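# Place the necklace in the jewelry box's long compartment

## Task

Get the whole necklace inside the long compartment of the jewelry box so that it rests there by itself, not held by a gripper; then open the gripper and pull the arm away.

## Robot and tools

Robot: two arms, left_arm and right_arm, each ending in a two-finger gripper. The fingers extend along the gripper's +z axis and separate along its y axis. The reported end_effector_position is the point midway between the finger pads, roughly 1 cm short of the tips.

Frame: a single scene frame for everything. Origin on the table surface midway between the arms; +z up, +x forward over the table, +y toward left_arm's side. The names left and right do not refer to image sides. Positions are metres; orientations are quaternions written w first (qw, qx, qy, qz). Reported hand positions can be slightly wrong, more so far from the base.

Row format (used by every moving call): 16 numbers in one flat list covering both arms, even if one arm stays still: left_arm x, y, z, qw, qx, qy, qz, opening, then right_arm x, y, z, qw, qx, qy, qz, opening. x, y, z and the quaternion are an absolute pose in the scene frame, not an offset. Opening runs from -1 (closed) to +1 (fully open, 0.094 m).

execute_actions(actions): a list of up to 15 actions, run in sequence. Each action is a table of up to 15 rows; each row lasts one 1/30 s step, and if fewer than 15 rows are given the final row repeats to fill the action. An empty list just reports state and images. An action is rejected for both arms if any target lies more than 0.6 m from that gripper's current position along any of its own axes; if the first action fails this against the last reported state, or any action is malformed, nothing runs.

move(target, speed, blocking): target is one 16-number row, an absolute pose per arm. Each gripper travels a straight line toward it, both finishing together, in 0.5 to 10 s (cut off at 10 s). speed is top path speed in m/s, 0.002 to 0.5, default 0.25; rotation is capped at twice that in rad/s, taking the shorter way. The opening is applied at the start. Paths ignore obstacles and the other arm; grippers lag, wander, and can overshoot the speed, especially with a near-straight arm. Faster contact hits harder; a target deeper past a contact presses harder. With blocking=false the call returns after 0.5 s while motion continues; check with wait(0), and send no other motion until it has ended or you call stop. The result adds a move: line with the ending (done, off_target, moving, held, fault) and limits (paced means the sent pose was clipped; held means a check blocked some steps, after which the arm may jump faster), plus each gripper's remaining distance to its target. If only one arm is named, the other finished fine.

wait(seconds): 0 to 10; lets time pass with the last commands held, ending early if a running move finishes.

stop(): brakes a running move; needs stopping room, more at speed. Fingers keep moving.

zoom_image(camera, region): camera is cam_high (504x504), cam_left_wrist or cam_right_wrist (616x616 fisheye). region is [x0, y0, x1, y1] pixels from the top-left, no larger than 504 by 504.

finished_scene(scene): ends the current scene, given as an integer scene number, after the last command has been held; irreversible. Reports success and gives the next task. Call only when the necklace rests in the compartment unaided.

Controller behaviour: each step the commanded pose is limited to 70 mm and 16 degrees from the measured pose, then solved by damped IK favouring position over orientation. Long moves need several actions, and after an action the arm only continues to its last clipped pose, so keep sending the remainder. Joint friction may leave the hand up to about 31 mm off, and tiny commands may not move it. Hand target lines show the pose the controller currently aims at. A pose unreachable line means a clearance check altered or blocked that arm's command. Elbows never fully straighten. To hold orientation steady, resend the same quaternion each row rather than copying drifted reported values. To park an arm, repeat its last reported full pose and desired opening every call.

Gripping: grip_measured is the measured finger gap on the command scale (the last joint value gives metres); each gripper reads up to about 1 mm off, consistently. To grasp, command about 0.03 below grip_measured; less for a lighter hold. Pads push around 50 to 62 N, less for parts under about 2 mm thick, with a brief spike on contact.

Caution: do not knock anything off the table; avoid dropping, slipping, slamming, or shoving hard; never let the arms collide or press on each other. An arm stopped against an object keeps pushing until given a new command. Expect occasional tugs on held parts or nudges to loose ones. Holding loads heats motors: warning at 75 °C, a 10 s stop of that arm at 90 °C, and at 100 °C the arm and gripper go limp and drop; FAULT lines report stops. Release the necklace gently and retract at the end.

Each tool is called after "Emit:" by a JSON object that holds its "op" and its "data", one argument or row to a line.

## Session

Emit:
{"op": "execute_actions", "data": {
  "actions": []
}}

Scene clock: 0.00 s.
left_arm: end_effector_position=(+0.5185, +0.3637, +0.2150) grip_measured=+1.000 end_effector_quat_wxyz=(+0.445, +0.379, +0.810, -0.052) | right_arm: end_effector_position=(+0.0428, -0.0509, +0.2193) grip_measured=+1.000 end_effector_quat_wxyz=(-0.209, +0.972, +0.109, +0.013)
Joint positions: left_arm=[ 0.519  1.925  1.738 -0.689  0.678  0.966  0.094] | right_arm=[ 1.537  1.213  1.308 -1.245 -0.027 -1.804  0.094]
Joint velocities: left_arm=[ 0.012 -0.002 -0.012 -0.081 -0.022 -0.066  0.   ] | right_arm=[ 0.002 -0.007 -0.012 -0.007  0.037 -0.007  0.   ]
Hand target (left_arm): +0.518, +0.364, +0.215; +0.445, +0.379, +0.810, -0.052
Hand target (right_arm): +0.043, -0.051, +0.219; -0.209, +0.972, +0.109, +0.013

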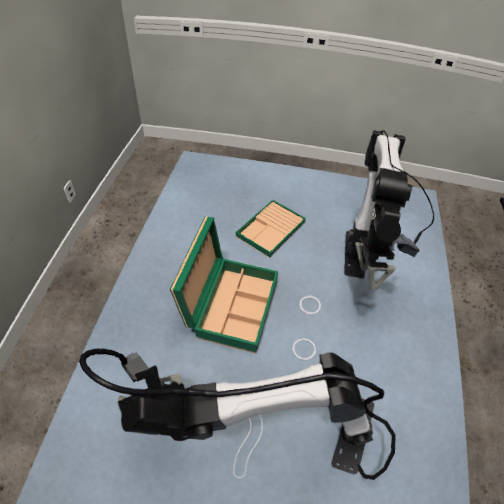

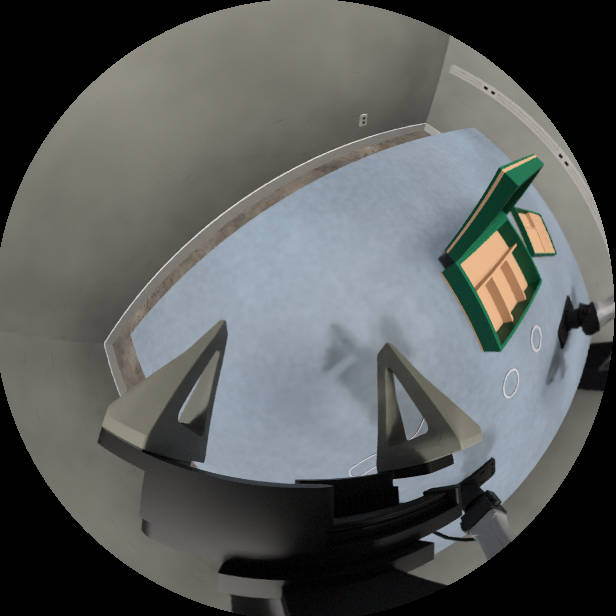

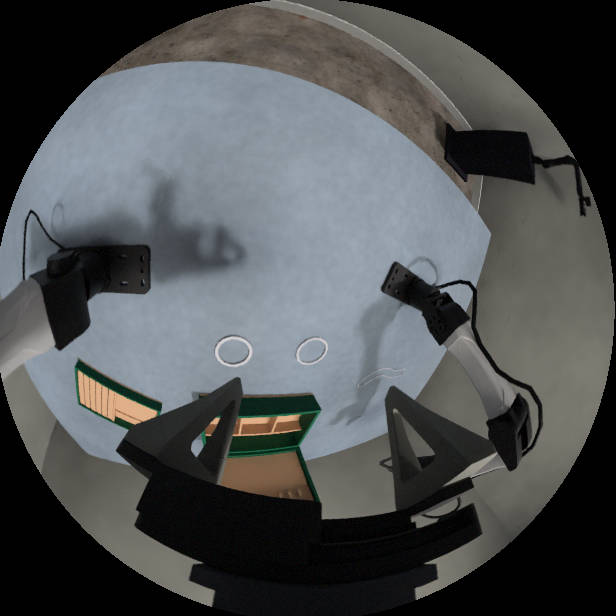

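Emit:
{"op": "move", "data": {
  "target": [0.27,0.35,0.07,0,0.707,0.707,0,0.6, 0.0428,-0.0509,0.2193,-0.209,0.972,0.109,0.013,1],
  "speed": 0.3
}}

Scene clock: 6.13 s.
left_arm: end_effector_position=(+0.2727, +0.3486, +0.0715) grip_measured=+0.602 end_effector_quat_wxyz=(+0.003, +0.698, +0.716, -0.006) | right_arm: end_effector_position=(+0.0428, -0.0509, +0.2193) grip_measured=+1.000 end_effector_quat_wxyz=(-0.209, +0.972, +0.109, +0.013)
Joint positions: left_arm=[ 0.378  1.569  1.088 -1.096  0.011  1.747  0.075] | right_arm=[ 1.537  1.213  1.308 -1.245 -0.027 -1.804  0.094]
Joint velocities: left_arm=[-0.017 -0.007 -0.007 -0.007 -0.022 -0.007  0.   ] | right_arm=[ 0.007 -0.007 -0.002 -0.051 -0.022 -0.081  0.   ]
Hand target (left_arm): +0.269, +0.347, +0.071; -0.000, +0.703, +0.711, -0.000
Hand target (right_arm): +0.043, -0.051, +0.219; -0.209, +0.972, +0.109, +0.013
Off the commanded pose (left_arm): 0.003 m, 2 deg.
Off the commanded pose (right_arm): 0.000 m, 0 deg.
move: done

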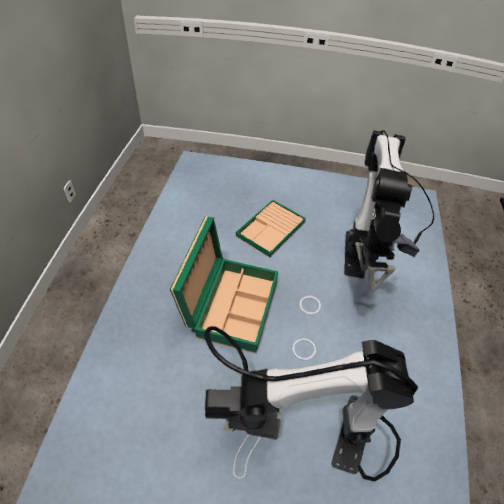

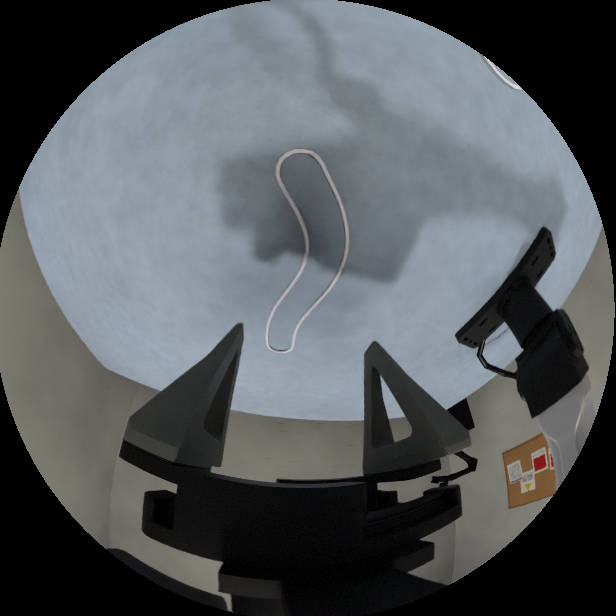

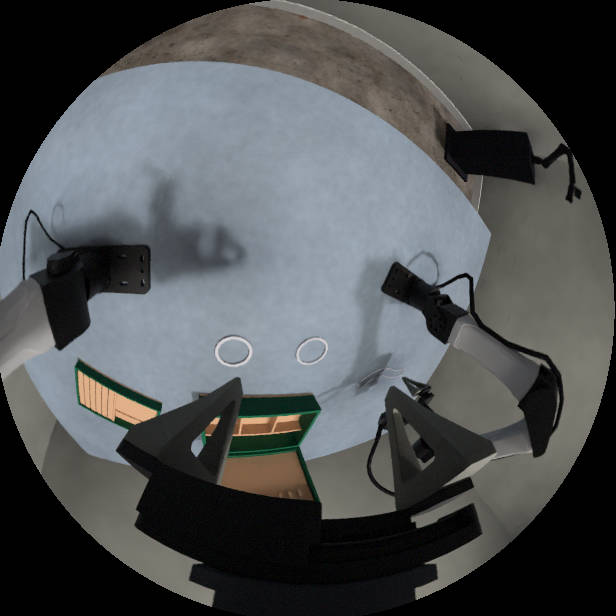

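Nearly centred already.

Emit:
{"op": "move", "data": {
  "target": [0.266,0.347,-0.003,0,0.707,0.707,0,0.3, 0.0428,-0.0509,0.2193,-0.209,0.972,0.109,0.013,1],
  "speed": 0.05
}}

Emit:
{"op": "execute_actions", "data": {
  "actions": [
    [[0.266,0.347,-0.003,0,0.707,0.707,0,-0.3, 0.0428,-0.0509,0.2193,-0.209,0.972,0.109,0.013,1]],
    [[0.266,0.347,-0.003,0,0.707,0.707,0,-0.8, 0.0428,-0.0509,0.2193,-0.209,0.972,0.109,0.013,1]]
  ]
}}

Scene clock: 11.90 s.
left_arm: end_effector_position=(+0.2731, +0.3492, +0.0091) grip_measured=+0.302 end_effector_quat_wxyz=(+0.014, +0.702, +0.712, +0.014) | right_arm: end_effector_position=(+0.0428, -0.0509, +0.2193) grip_measured=+1.000 end_effector_quat_wxyz=(-0.209, +0.972, +0.109, +0.013)
Joint positions: left_arm=[ 0.378  1.621  0.874 -0.785  0.009  1.76   0.061] | right_arm=[ 1.537  1.213  1.308 -1.245 -0.027 -1.804  0.094]
Joint velocities: left_arm=[-0.012 -0.012 -0.017  0.007  0.022 -0.037 -0.   ] | right_arm=[ 0.002 -0.007 -0.017  0.037  0.022 -0.022  0.   ]
Hand target (left_arm): +0.265, +0.347, -0.002; -0.000, +0.707, +0.707, -0.000
Hand target (right_arm): +0.043, -0.051, +0.219; -0.209, +0.972, +0.109, +0.013
Off the commanded pose (left_arm): 0.014 m, 2 deg.
Off the commanded pose (right_arm): 0.000 m, 0 deg.
move: off_target (left_arm)

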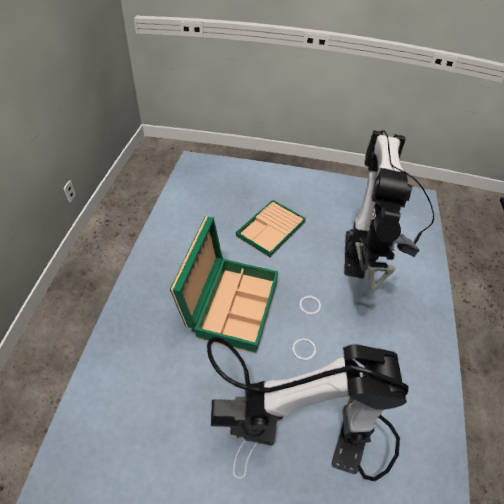

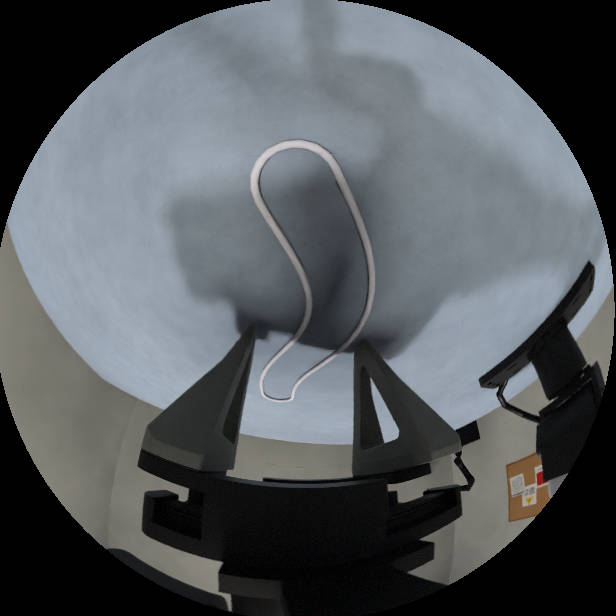

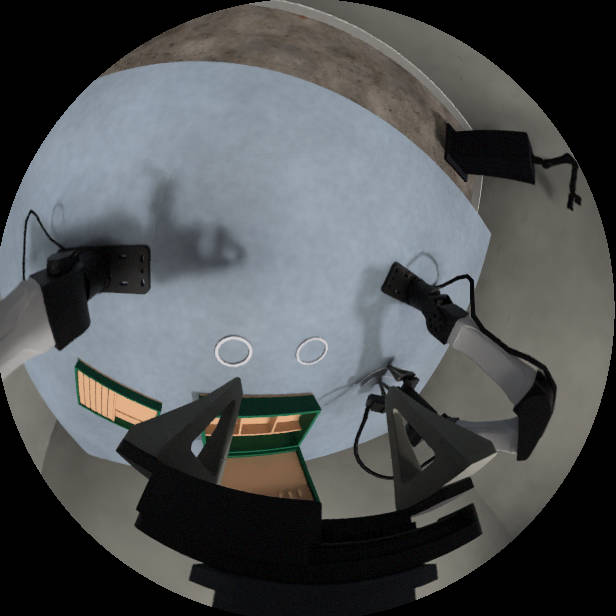

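Scene clock: 12.90 s.
left_arm: end_effector_position=(+0.2743, +0.3495, +0.0091) grip_measured=-0.798 end_effector_quat_wxyz=(+0.015, +0.702, +0.712, +0.016) | right_arm: end_effector_position=(+0.0428, -0.0509, +0.2193) grip_measured=+1.000 end_effector_quat_wxyz=(-0.209, +0.972, +0.109, +0.013)
Joint positions: left_arm=[ 0.378  1.621  0.874 -0.78   0.008  1.76   0.009] | right_arm=[ 1.537  1.213  1.308 -1.245 -0.027 -1.804  0.094]
Joint velocities: left_arm=[-0.007  0.027 -0.012  0.051  0.007 -0.007 -0.001] | right_arm=[-0.007  0.002 -0.002 -0.007  0.081 -0.066  0.   ]
Hand target (left_arm): +0.265, +0.347, -0.002; -0.000, +0.707, +0.707, +0.000
Hand target (right_arm): +0.043, -0.051, +0.219; -0.209, +0.972, +0.109, +0.013
Off the commanded pose (left_arm): 0.015 m, 3 deg.
Off the commanded pose (right_arm): 0.000 m, 0 deg.

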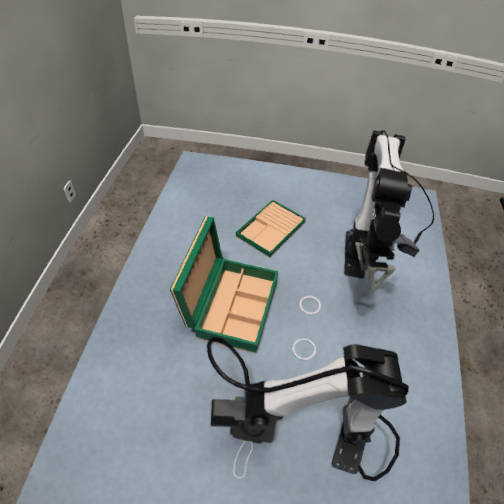

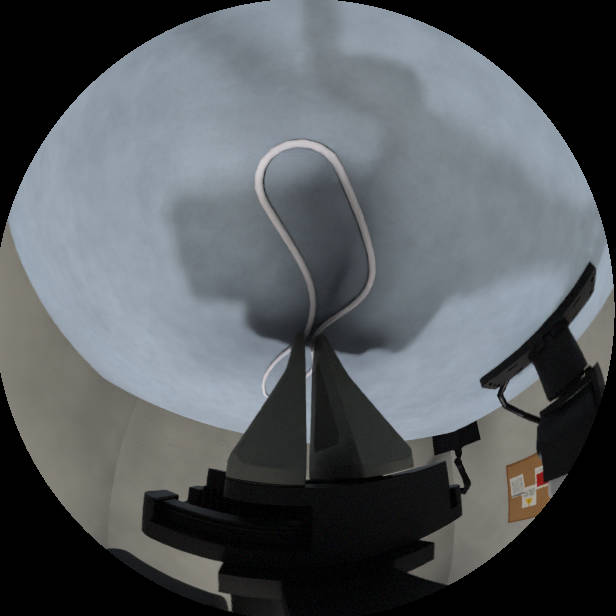

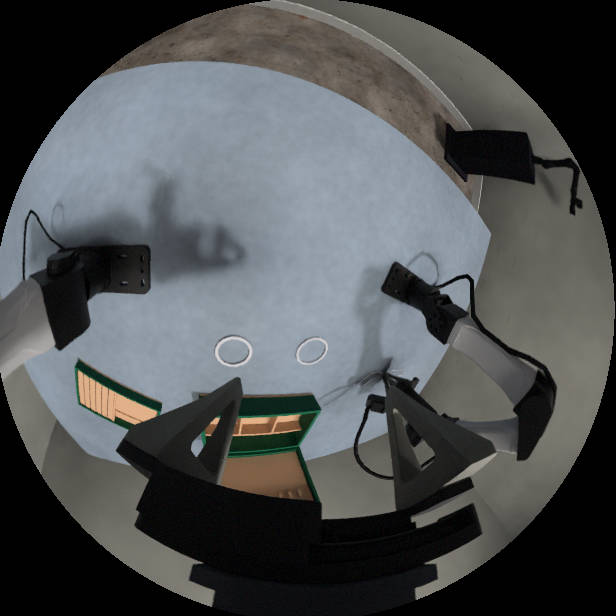

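Emit:
{"op": "execute_actions", "data": {
  "actions": [
    [[0.266,0.347,-0.008,0,0.707,0.707,0,-0.89, 0.0428,-0.0509,0.2193,-0.209,0.972,0.109,0.013,1]],
    [[0.266,0.347,-0.008,0,0.707,0.707,0,-0.97, 0.0428,-0.0509,0.2193,-0.209,0.972,0.109,0.013,1]]
  ]
}}

Emit:
{"op": "move", "data": {
  "target": [0.29,0.32,0.08,0,0.707,0.707,0,-0.97, 0.0428,-0.0509,0.2193,-0.209,0.972,0.109,0.013,1],
  "speed": 0.15
}}

Scene clock: 18.50 s.
left_arm: end_effector_position=(+0.2779, +0.3504, +0.0093) grip_measured=-0.968 end_effector_quat_wxyz=(+0.019, +0.702, +0.712, +0.022) | right_arm: end_effector_position=(+0.0428, -0.0509, +0.2193) grip_measured=+1.000 end_effector_quat_wxyz=(-0.209, +0.972, +0.109, +0.013)
Joint positions: left_arm=[ 0.378  1.621  0.874 -0.765  0.007  1.76   0.002] | right_arm=[ 1.537  1.213  1.308 -1.245 -0.027 -1.804  0.094]
Joint velocities: left_arm=[-0.027 -0.027  0.007 -0.022 -0.037 -0.007 -0.   ] | right_arm=[-0.002 -0.002 -0.007 -0.037  0.007 -0.007  0.   ]
Hand target (left_arm): +0.265, +0.347, -0.006; -0.000, +0.707, +0.707, +0.000
Hand target (right_arm): +0.043, -0.051, +0.219; -0.209, +0.972, +0.109, +0.013
Off the commanded pose (left_arm): 0.021 m, 3 deg.
Off the commanded pose (right_arm): 0.000 m, 0 deg.

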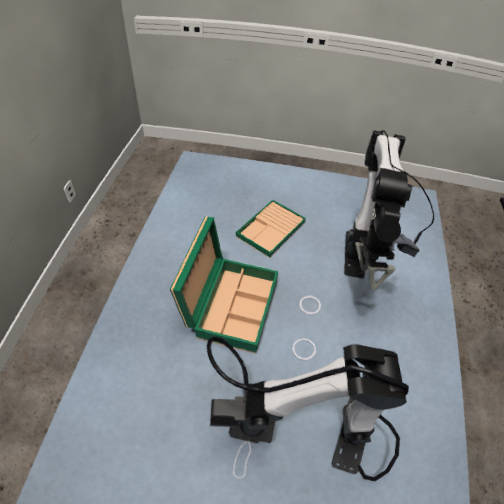

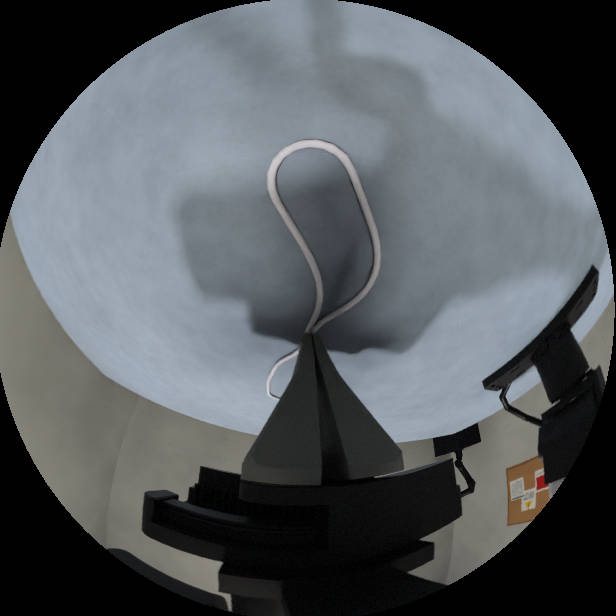

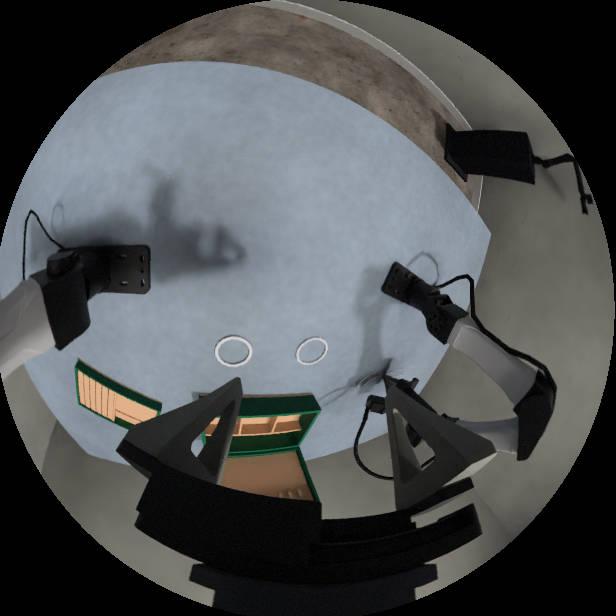

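Scene clock: 19.70 s.
left_arm: end_effector_position=(+0.2889, +0.3214, +0.0734) grip_measured=-0.968 end_effector_quat_wxyz=(-0.002, +0.706, +0.708, -0.008) | right_arm: end_effector_position=(+0.0428, -0.0509, +0.2193) grip_measured=+1.000 end_effector_quat_wxyz=(-0.209, +0.972, +0.109, +0.013)
Joint positions: left_arm=[ 0.266  1.621  1.15  -1.114  0.007  1.659  0.002] | right_arm=[ 1.537  1.213  1.308 -1.245 -0.027 -1.804  0.094]
Joint velocities: left_arm=[-0.007 -0.007 -0.007 -0.022 -0.007  0.007 -0.001] | right_arm=[-0.012 -0.012 -0.012 -0.066 -0.022  0.007  0.   ]
Hand target (left_arm): +0.291, +0.321, +0.080; -0.001, +0.707, +0.707, -0.000
Hand target (right_arm): +0.043, -0.051, +0.219; -0.209, +0.972, +0.109, +0.013
Off the commanded pose (left_arm): 0.007 m, 1 deg.
Off the commanded pose (right_arm): 0.000 m, 0 deg.
move: done

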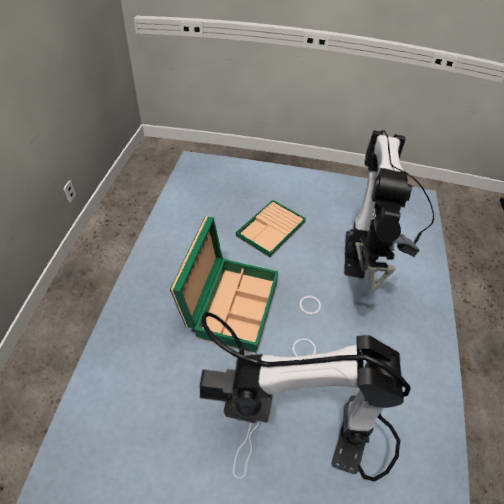

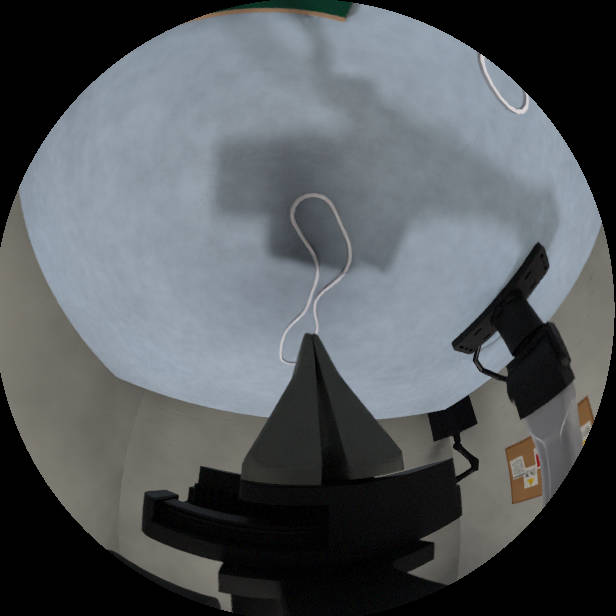

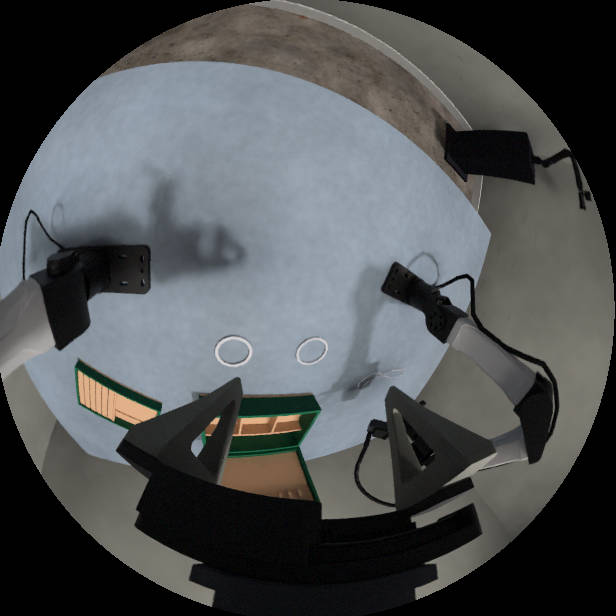

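Emit:
{"op": "move", "data": {
  "target": [0.268,0.352,-0.009,-0.01,0.707,0.707,-0.01,-0.4, 0.0428,-0.0509,0.2193,-0.209,0.972,0.109,0.013,1],
  "speed": 0.06
}}

Scene clock: 23.97 s.
left_arm: end_effector_position=(+0.2734, +0.3476, +0.0068) grip_measured=-0.402 end_effector_quat_wxyz=(+0.003, +0.708, +0.706, -0.001) | right_arm: end_effector_position=(+0.0428, -0.0509, +0.2193) grip_measured=+1.000 end_effector_quat_wxyz=(-0.209, +0.972, +0.109, +0.013)
Joint positions: left_arm=[ 0.37   1.659  0.906 -0.817  0.006  1.768  0.028] | right_arm=[ 1.537  1.213  1.308 -1.245 -0.027 -1.804  0.094]
Joint velocities: left_arm=[ 0.012 -0.002  0.012 -0.007 -0.051  0.007  0.   ] | right_arm=[-0.002 -0.007  0.007 -0.022 -0.022  0.051  0.   ]
Hand target (left_arm): +0.266, +0.351, -0.008; -0.009, +0.707, +0.707, -0.010
Hand target (right_arm): +0.043, -0.051, +0.219; -0.209, +0.972, +0.109, +0.013
Off the commanded pose (left_arm): 0.017 m, 2 deg.
Off the commanded pose (right_arm): 0.000 m, 0 deg.
move: off_target (left_arm)

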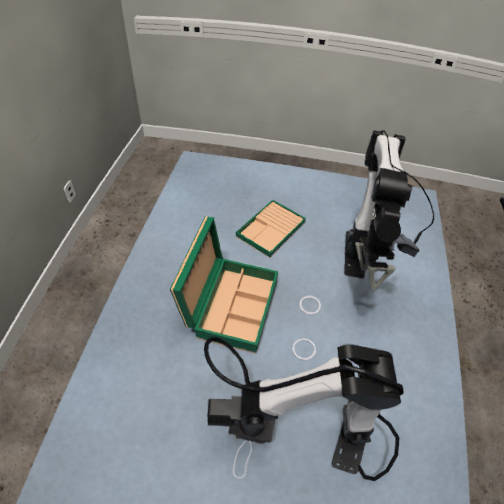

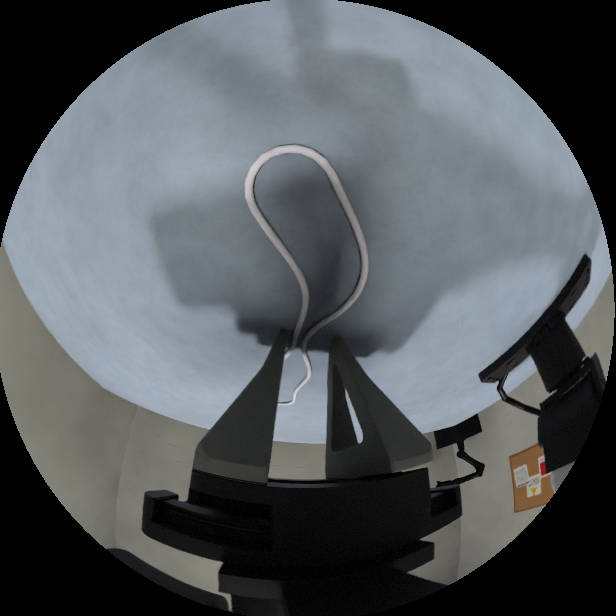

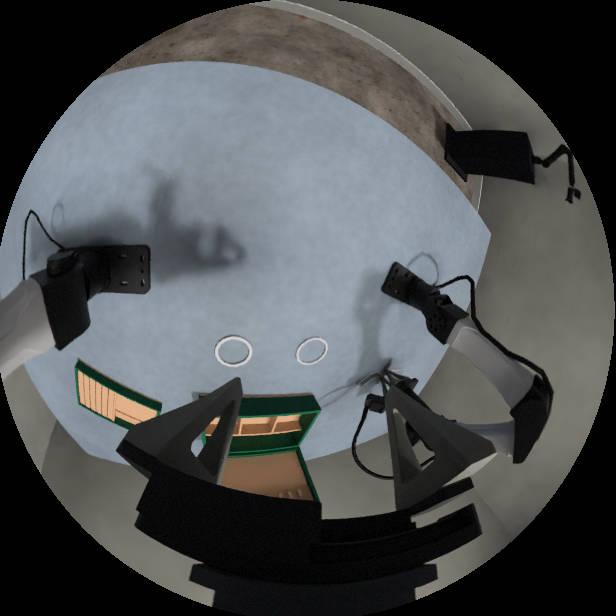

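Emit:
{"op": "execute_actions", "data": {
  "actions": [
    [[0.268,0.352,-0.009,-0.01,0.707,0.707,-0.01,-0.8, 0.0428,-0.0509,0.2193,-0.209,0.972,0.109,0.013,1]],
    [[0.268,0.352,-0.009,-0.01,0.707,0.707,-0.01,-0.92, 0.0428,-0.0509,0.2193,-0.209,0.972,0.109,0.013,1]]
  ]
}}

Emit:
{"op": "zoom_image", "data": {
  "camera": "cam_left_wrist",
  "region": [250, 280, 370, 400]
}}

Scene clock: 29.07 s.
left_arm: end_effector_position=(+0.2747, +0.3485, +0.0068) grip_measured=-0.911 end_effector_quat_wxyz=(+0.004, +0.709, +0.705, +0.002) | right_arm: end_effector_position=(+0.0428, -0.0509, +0.2193) grip_measured=+1.000 end_effector_quat_wxyz=(-0.209, +0.972, +0.109, +0.013)
Joint positions: left_arm=[ 0.371  1.659  0.906 -0.81   0.004  1.772  0.004] | right_arm=[ 1.537  1.213  1.308 -1.245 -0.027 -1.804  0.094]
Joint velocities: left_arm=[-0.007  0.022  0.012 -0.007  0.022 -0.007 -0.   ] | right_arm=[ 0.007  0.002  0.017  0.007 -0.022  0.037  0.   ]
Hand target (left_arm): +0.267, +0.352, -0.008; -0.010, +0.707, +0.707, -0.010
Hand target (right_arm): +0.043, -0.051, +0.219; -0.209, +0.972, +0.109, +0.013
Off the commanded pose (left_arm): 0.018 m, 2 deg.
Off the commanded pose (right_arm): 0.000 m, 0 deg.

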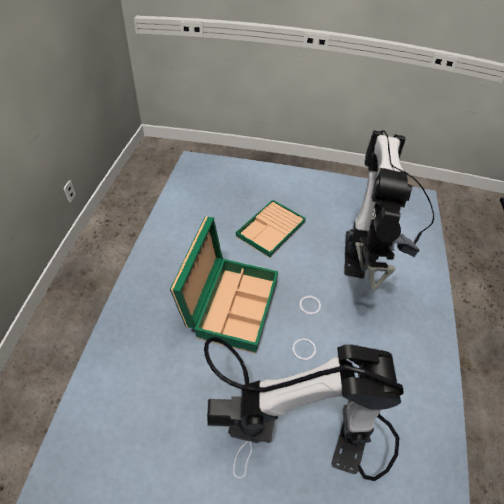

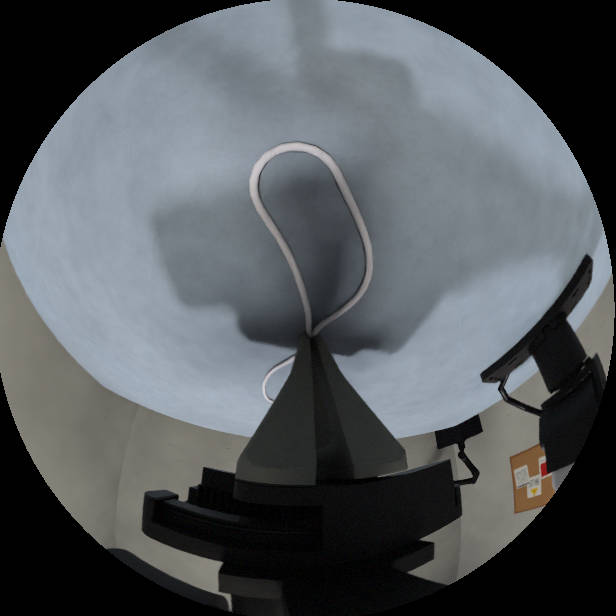

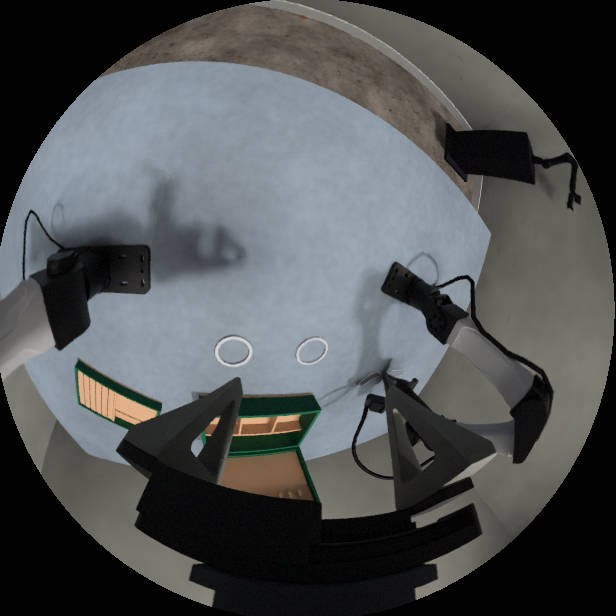

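Region (250, 280, 370, 400) of cam_left_wrist's 616x616 image, scaled by 4.200, with more detail than that image has.

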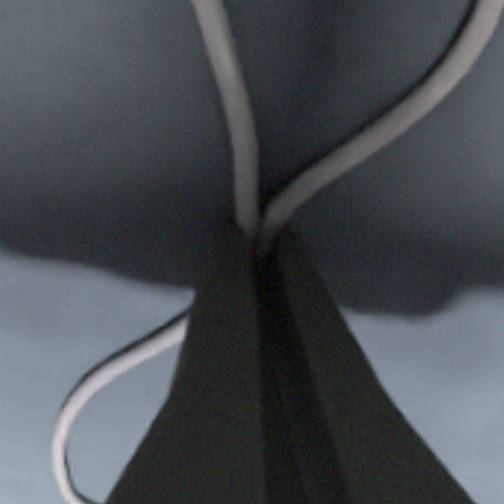

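Emit:
{"op": "execute_actions", "data": {
  "actions": [
    [[0.268,0.352,-0.009,-0.01,0.707,0.707,-0.01,-0.96, 0.0428,-0.0509,0.2193,-0.209,0.972,0.109,0.013,1]]
  ]
}}

Emit:
{"op": "move", "data": {
  "target": [0.285,0.33,0.08,0,0.707,0.707,0,-0.96, 0.0428,-0.0509,0.2193,-0.209,0.972,0.109,0.013,1],
  "speed": 0.15
}}

Scene clock: 33.33 s.
left_arm: end_effector_position=(+0.2749, +0.3486, +0.0068) grip_measured=-0.944 end_effector_quat_wxyz=(+0.004, +0.709, +0.705, +0.002) | right_arm: end_effector_position=(+0.0428, -0.0509, +0.2193) grip_measured=+1.000 end_effector_quat_wxyz=(-0.209, +0.972, +0.109, +0.013)
Joint positions: left_arm=[ 0.371  1.659  0.906 -0.81   0.004  1.772  0.003] | right_arm=[ 1.537  1.213  1.308 -1.245 -0.027 -1.804  0.094]
Joint velocities: left_arm=[ 0.007 -0.017 -0.007  0.007  0.022 -0.037 -0.001] | right_arm=[-0.002 -0.012 -0.012  0.007  0.037  0.066  0.   ]
Hand target (left_arm): +0.267, +0.351, -0.008; -0.010, +0.707, +0.707, -0.010
Hand target (right_arm): +0.043, -0.051, +0.219; -0.209, +0.972, +0.109, +0.013
Off the commanded pose (left_arm): 0.018 m, 2 deg.
Off the commanded pose (right_arm): 0.000 m, 0 deg.

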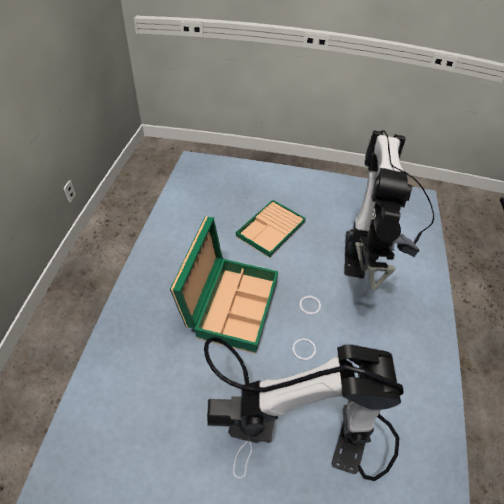

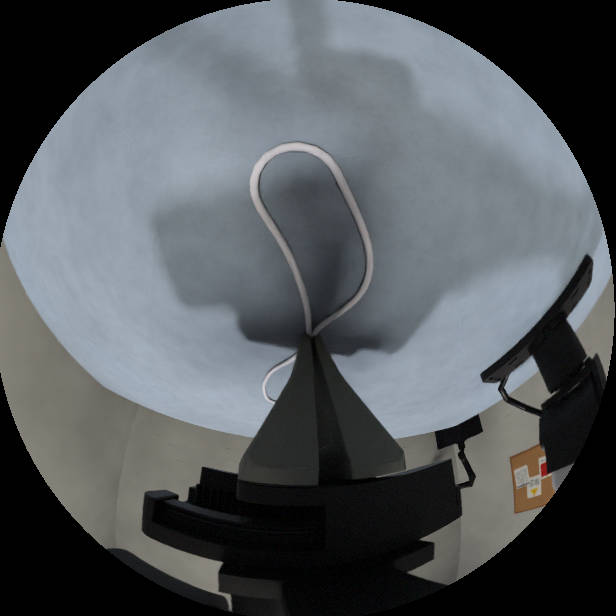

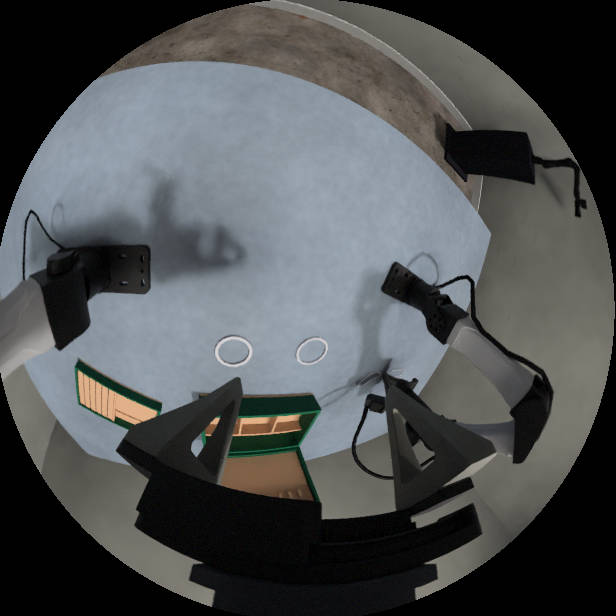

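Scene clock: 34.50 s.
left_arm: end_effector_position=(+0.2838, +0.3320, +0.0727) grip_measured=-0.958 end_effector_quat_wxyz=(-0.003, +0.706, +0.708, -0.008) | right_arm: end_effector_position=(+0.0428, -0.0509, +0.2193) grip_measured=+1.000 end_effector_quat_wxyz=(-0.209, +0.972, +0.109, +0.013)
Joint positions: left_arm=[ 0.305  1.609  1.134 -1.112  0.004  1.698  0.002] | right_arm=[ 1.537  1.213  1.308 -1.245 -0.027 -1.804  0.094]
Joint velocities: left_arm=[-0.012  0.022 -0.012 -0.066 -0.037  0.007 -0.   ] | right_arm=[-0.012 -0.002 -0.012 -0.066  0.007  0.037  0.   ]
Hand target (left_arm): +0.286, +0.331, +0.080; -0.001, +0.707, +0.707, -0.000
Hand target (right_arm): +0.043, -0.051, +0.219; -0.209, +0.972, +0.109, +0.013
Off the commanded pose (left_arm): 0.008 m, 1 deg.
Off the commanded pose (right_arm): 0.000 m, 0 deg.
move: done

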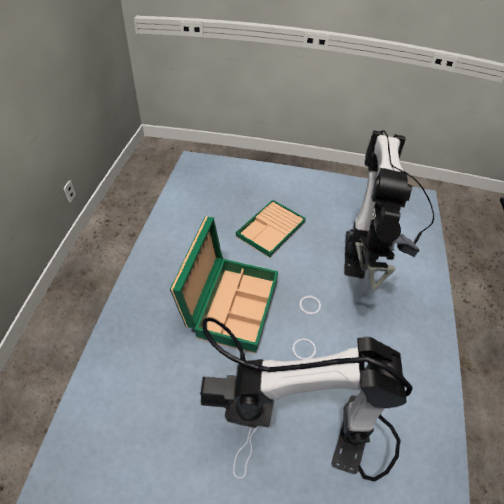

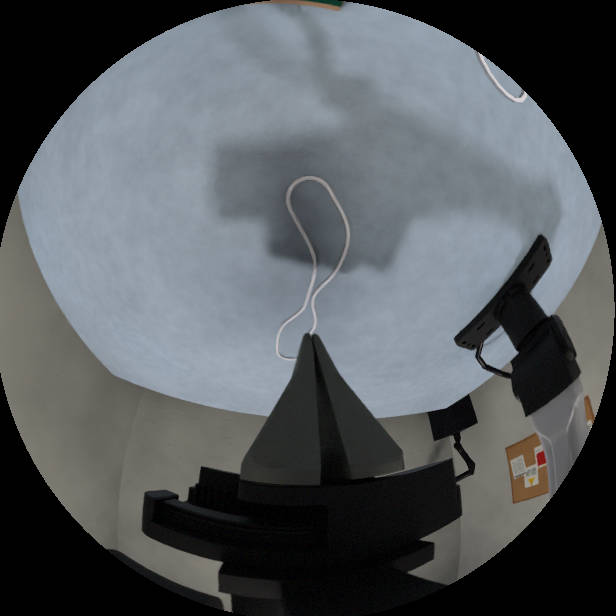

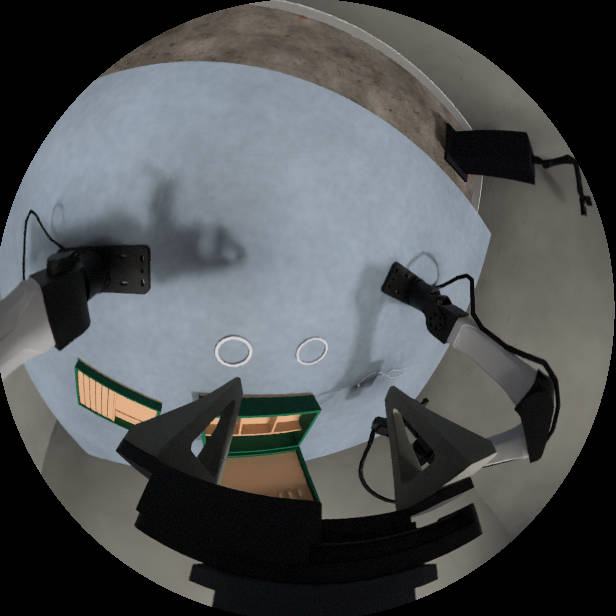

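Emit:
{"op": "move", "data": {
  "target": [0.272,0.352,-0.022,-0.015,0.707,0.707,-0.015,-0.55, 0.0428,-0.0509,0.2193,-0.209,0.972,0.109,0.013,1],
  "speed": 0.06
}}

Emit:
{"op": "zoom_image", "data": {
  "camera": "cam_left_wrist",
  "region": [250, 280, 370, 400]
}}

Scene clock: 40.47 s.
left_arm: end_effector_position=(+0.2800, +0.3460, +0.0061) grip_measured=-0.552 end_effector_quat_wxyz=(+0.003, +0.709, +0.705, -0.003) | right_arm: end_effector_position=(+0.0428, -0.0509, +0.2193) grip_measured=+1.000 end_effector_quat_wxyz=(-0.209, +0.972, +0.109, +0.013)
Joint positions: left_arm=[ 0.361  1.686  0.933 -0.82   0.008  1.762  0.021] | right_arm=[ 1.537  1.213  1.308 -1.245 -0.027 -1.804  0.094]
Joint velocities: left_arm=[-0.007  0.007 -0.002  0.037 -0.037  0.081 -0.003] | right_arm=[ 0.002 -0.002 -0.017 -0.037  0.037 -0.022  0.   ]
Hand target (left_arm): +0.269, +0.350, -0.019; -0.015, +0.707, +0.707, -0.016
Hand target (right_arm): +0.043, -0.051, +0.219; -0.209, +0.972, +0.109, +0.013
Off the commanded pose (left_arm): 0.030 m, 2 deg.
Off the commanded pose (right_arm): 0.000 m, 0 deg.
move: off_target (left_arm)

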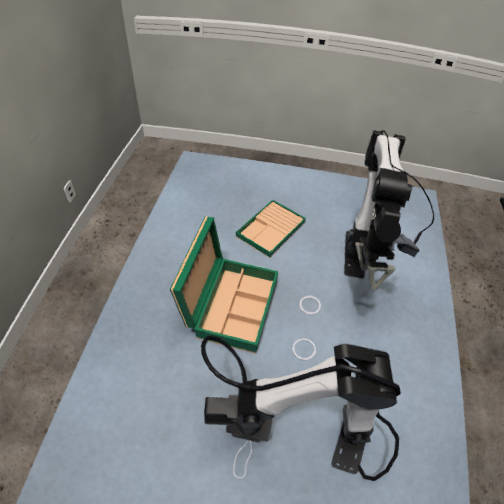

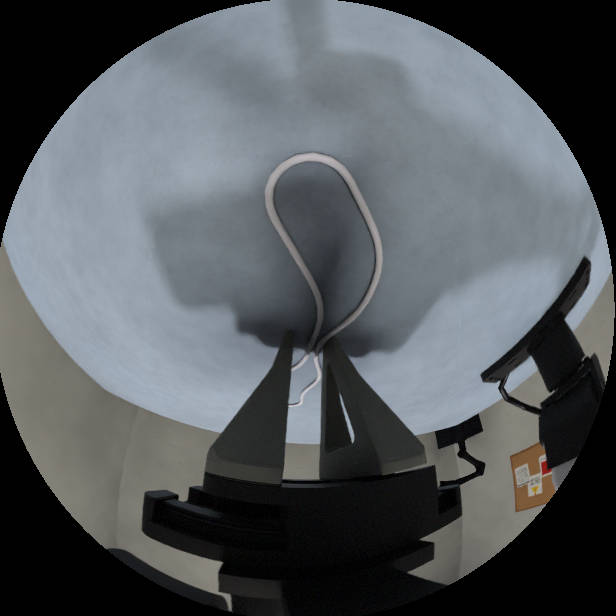

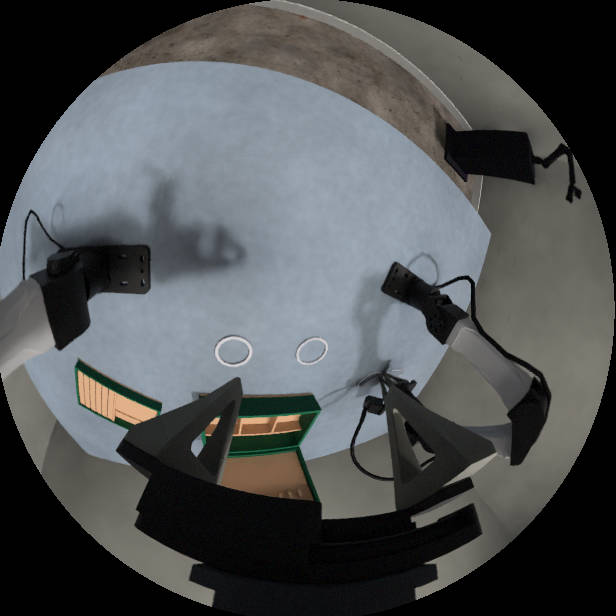

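Region (250, 280, 370, 400) of cam_left_wrist's 616x616 image, scaled by 4.200, with more detail than that image has.

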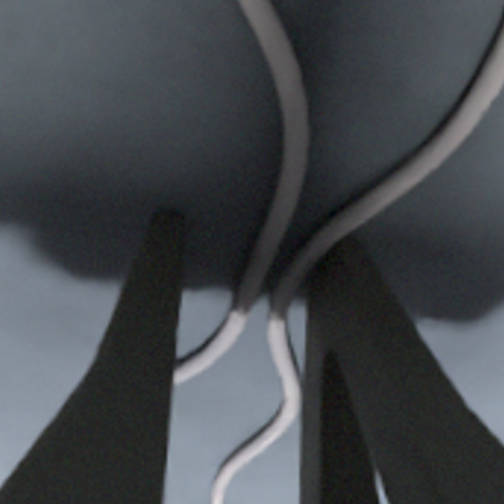

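Emit:
{"op": "execute_actions", "data": {
  "actions": [
    [[0.272,0.352,-0.022,-0.015,0.707,0.707,-0.015,-0.8, 0.0428,-0.0509,0.2193,-0.209,0.972,0.109,0.013,1]],
    [[0.272,0.352,-0.022,-0.015,0.707,0.707,-0.015,-0.89, 0.0428,-0.0509,0.2193,-0.209,0.972,0.109,0.013,1]]
  ]
}}

Emit:
{"op": "zoom_image", "data": {
  "camera": "cam_left_wrist",
  "region": [250, 280, 370, 400]
}}

Scene clock: 44.60 s.
left_arm: end_effector_position=(+0.2808, +0.3471, +0.0061) grip_measured=-0.885 end_effector_quat_wxyz=(+0.004, +0.709, +0.705, -0.001) | right_arm: end_effector_position=(+0.0428, -0.0509, +0.2193) grip_measured=+1.000 end_effector_quat_wxyz=(-0.209, +0.972, +0.109, +0.013)
Joint positions: left_arm=[ 0.364  1.686  0.933 -0.816  0.008  1.767  0.005] | right_arm=[ 1.537  1.213  1.308 -1.245 -0.027 -1.804  0.094]
Joint velocities: left_arm=[-0.007 -0.007  0.012  0.037  0.022 -0.007 -0.   ] | right_arm=[ 0.002 -0.012  0.007 -0.051 -0.022 -0.022  0.   ]
Hand target (left_arm): +0.269, +0.351, -0.019; -0.015, +0.707, +0.707, -0.016
Hand target (right_arm): +0.043, -0.051, +0.219; -0.209, +0.972, +0.109, +0.013
Off the commanded pose (left_arm): 0.030 m, 3 deg.
Off the commanded pose (right_arm): 0.000 m, 0 deg.

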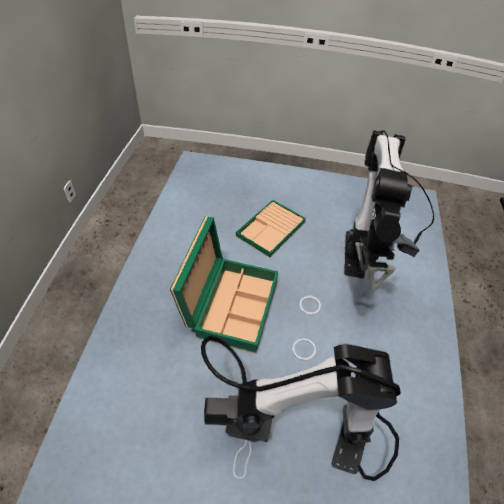

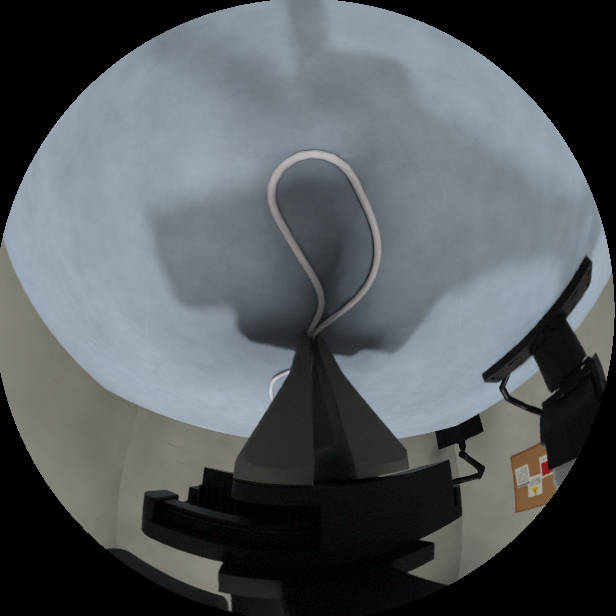

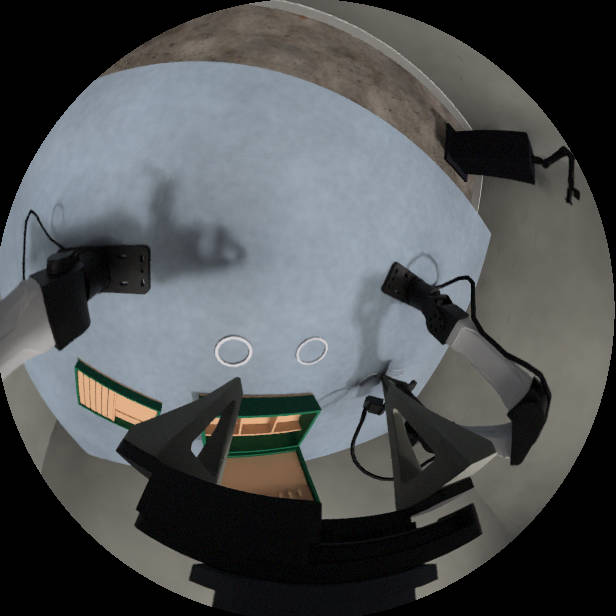

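Region (250, 280, 370, 400) of cam_left_wrist's 616x616 image, scaled by 4.200, with more detail than that image has.

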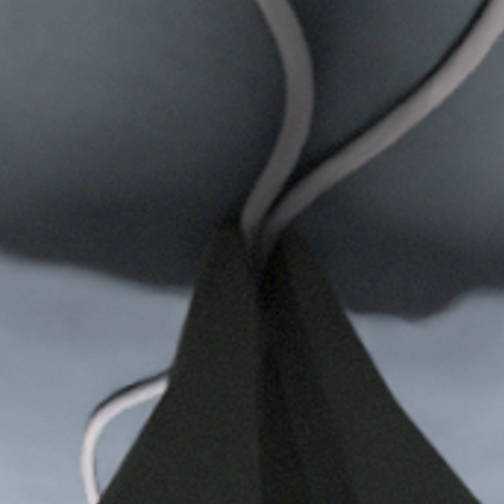

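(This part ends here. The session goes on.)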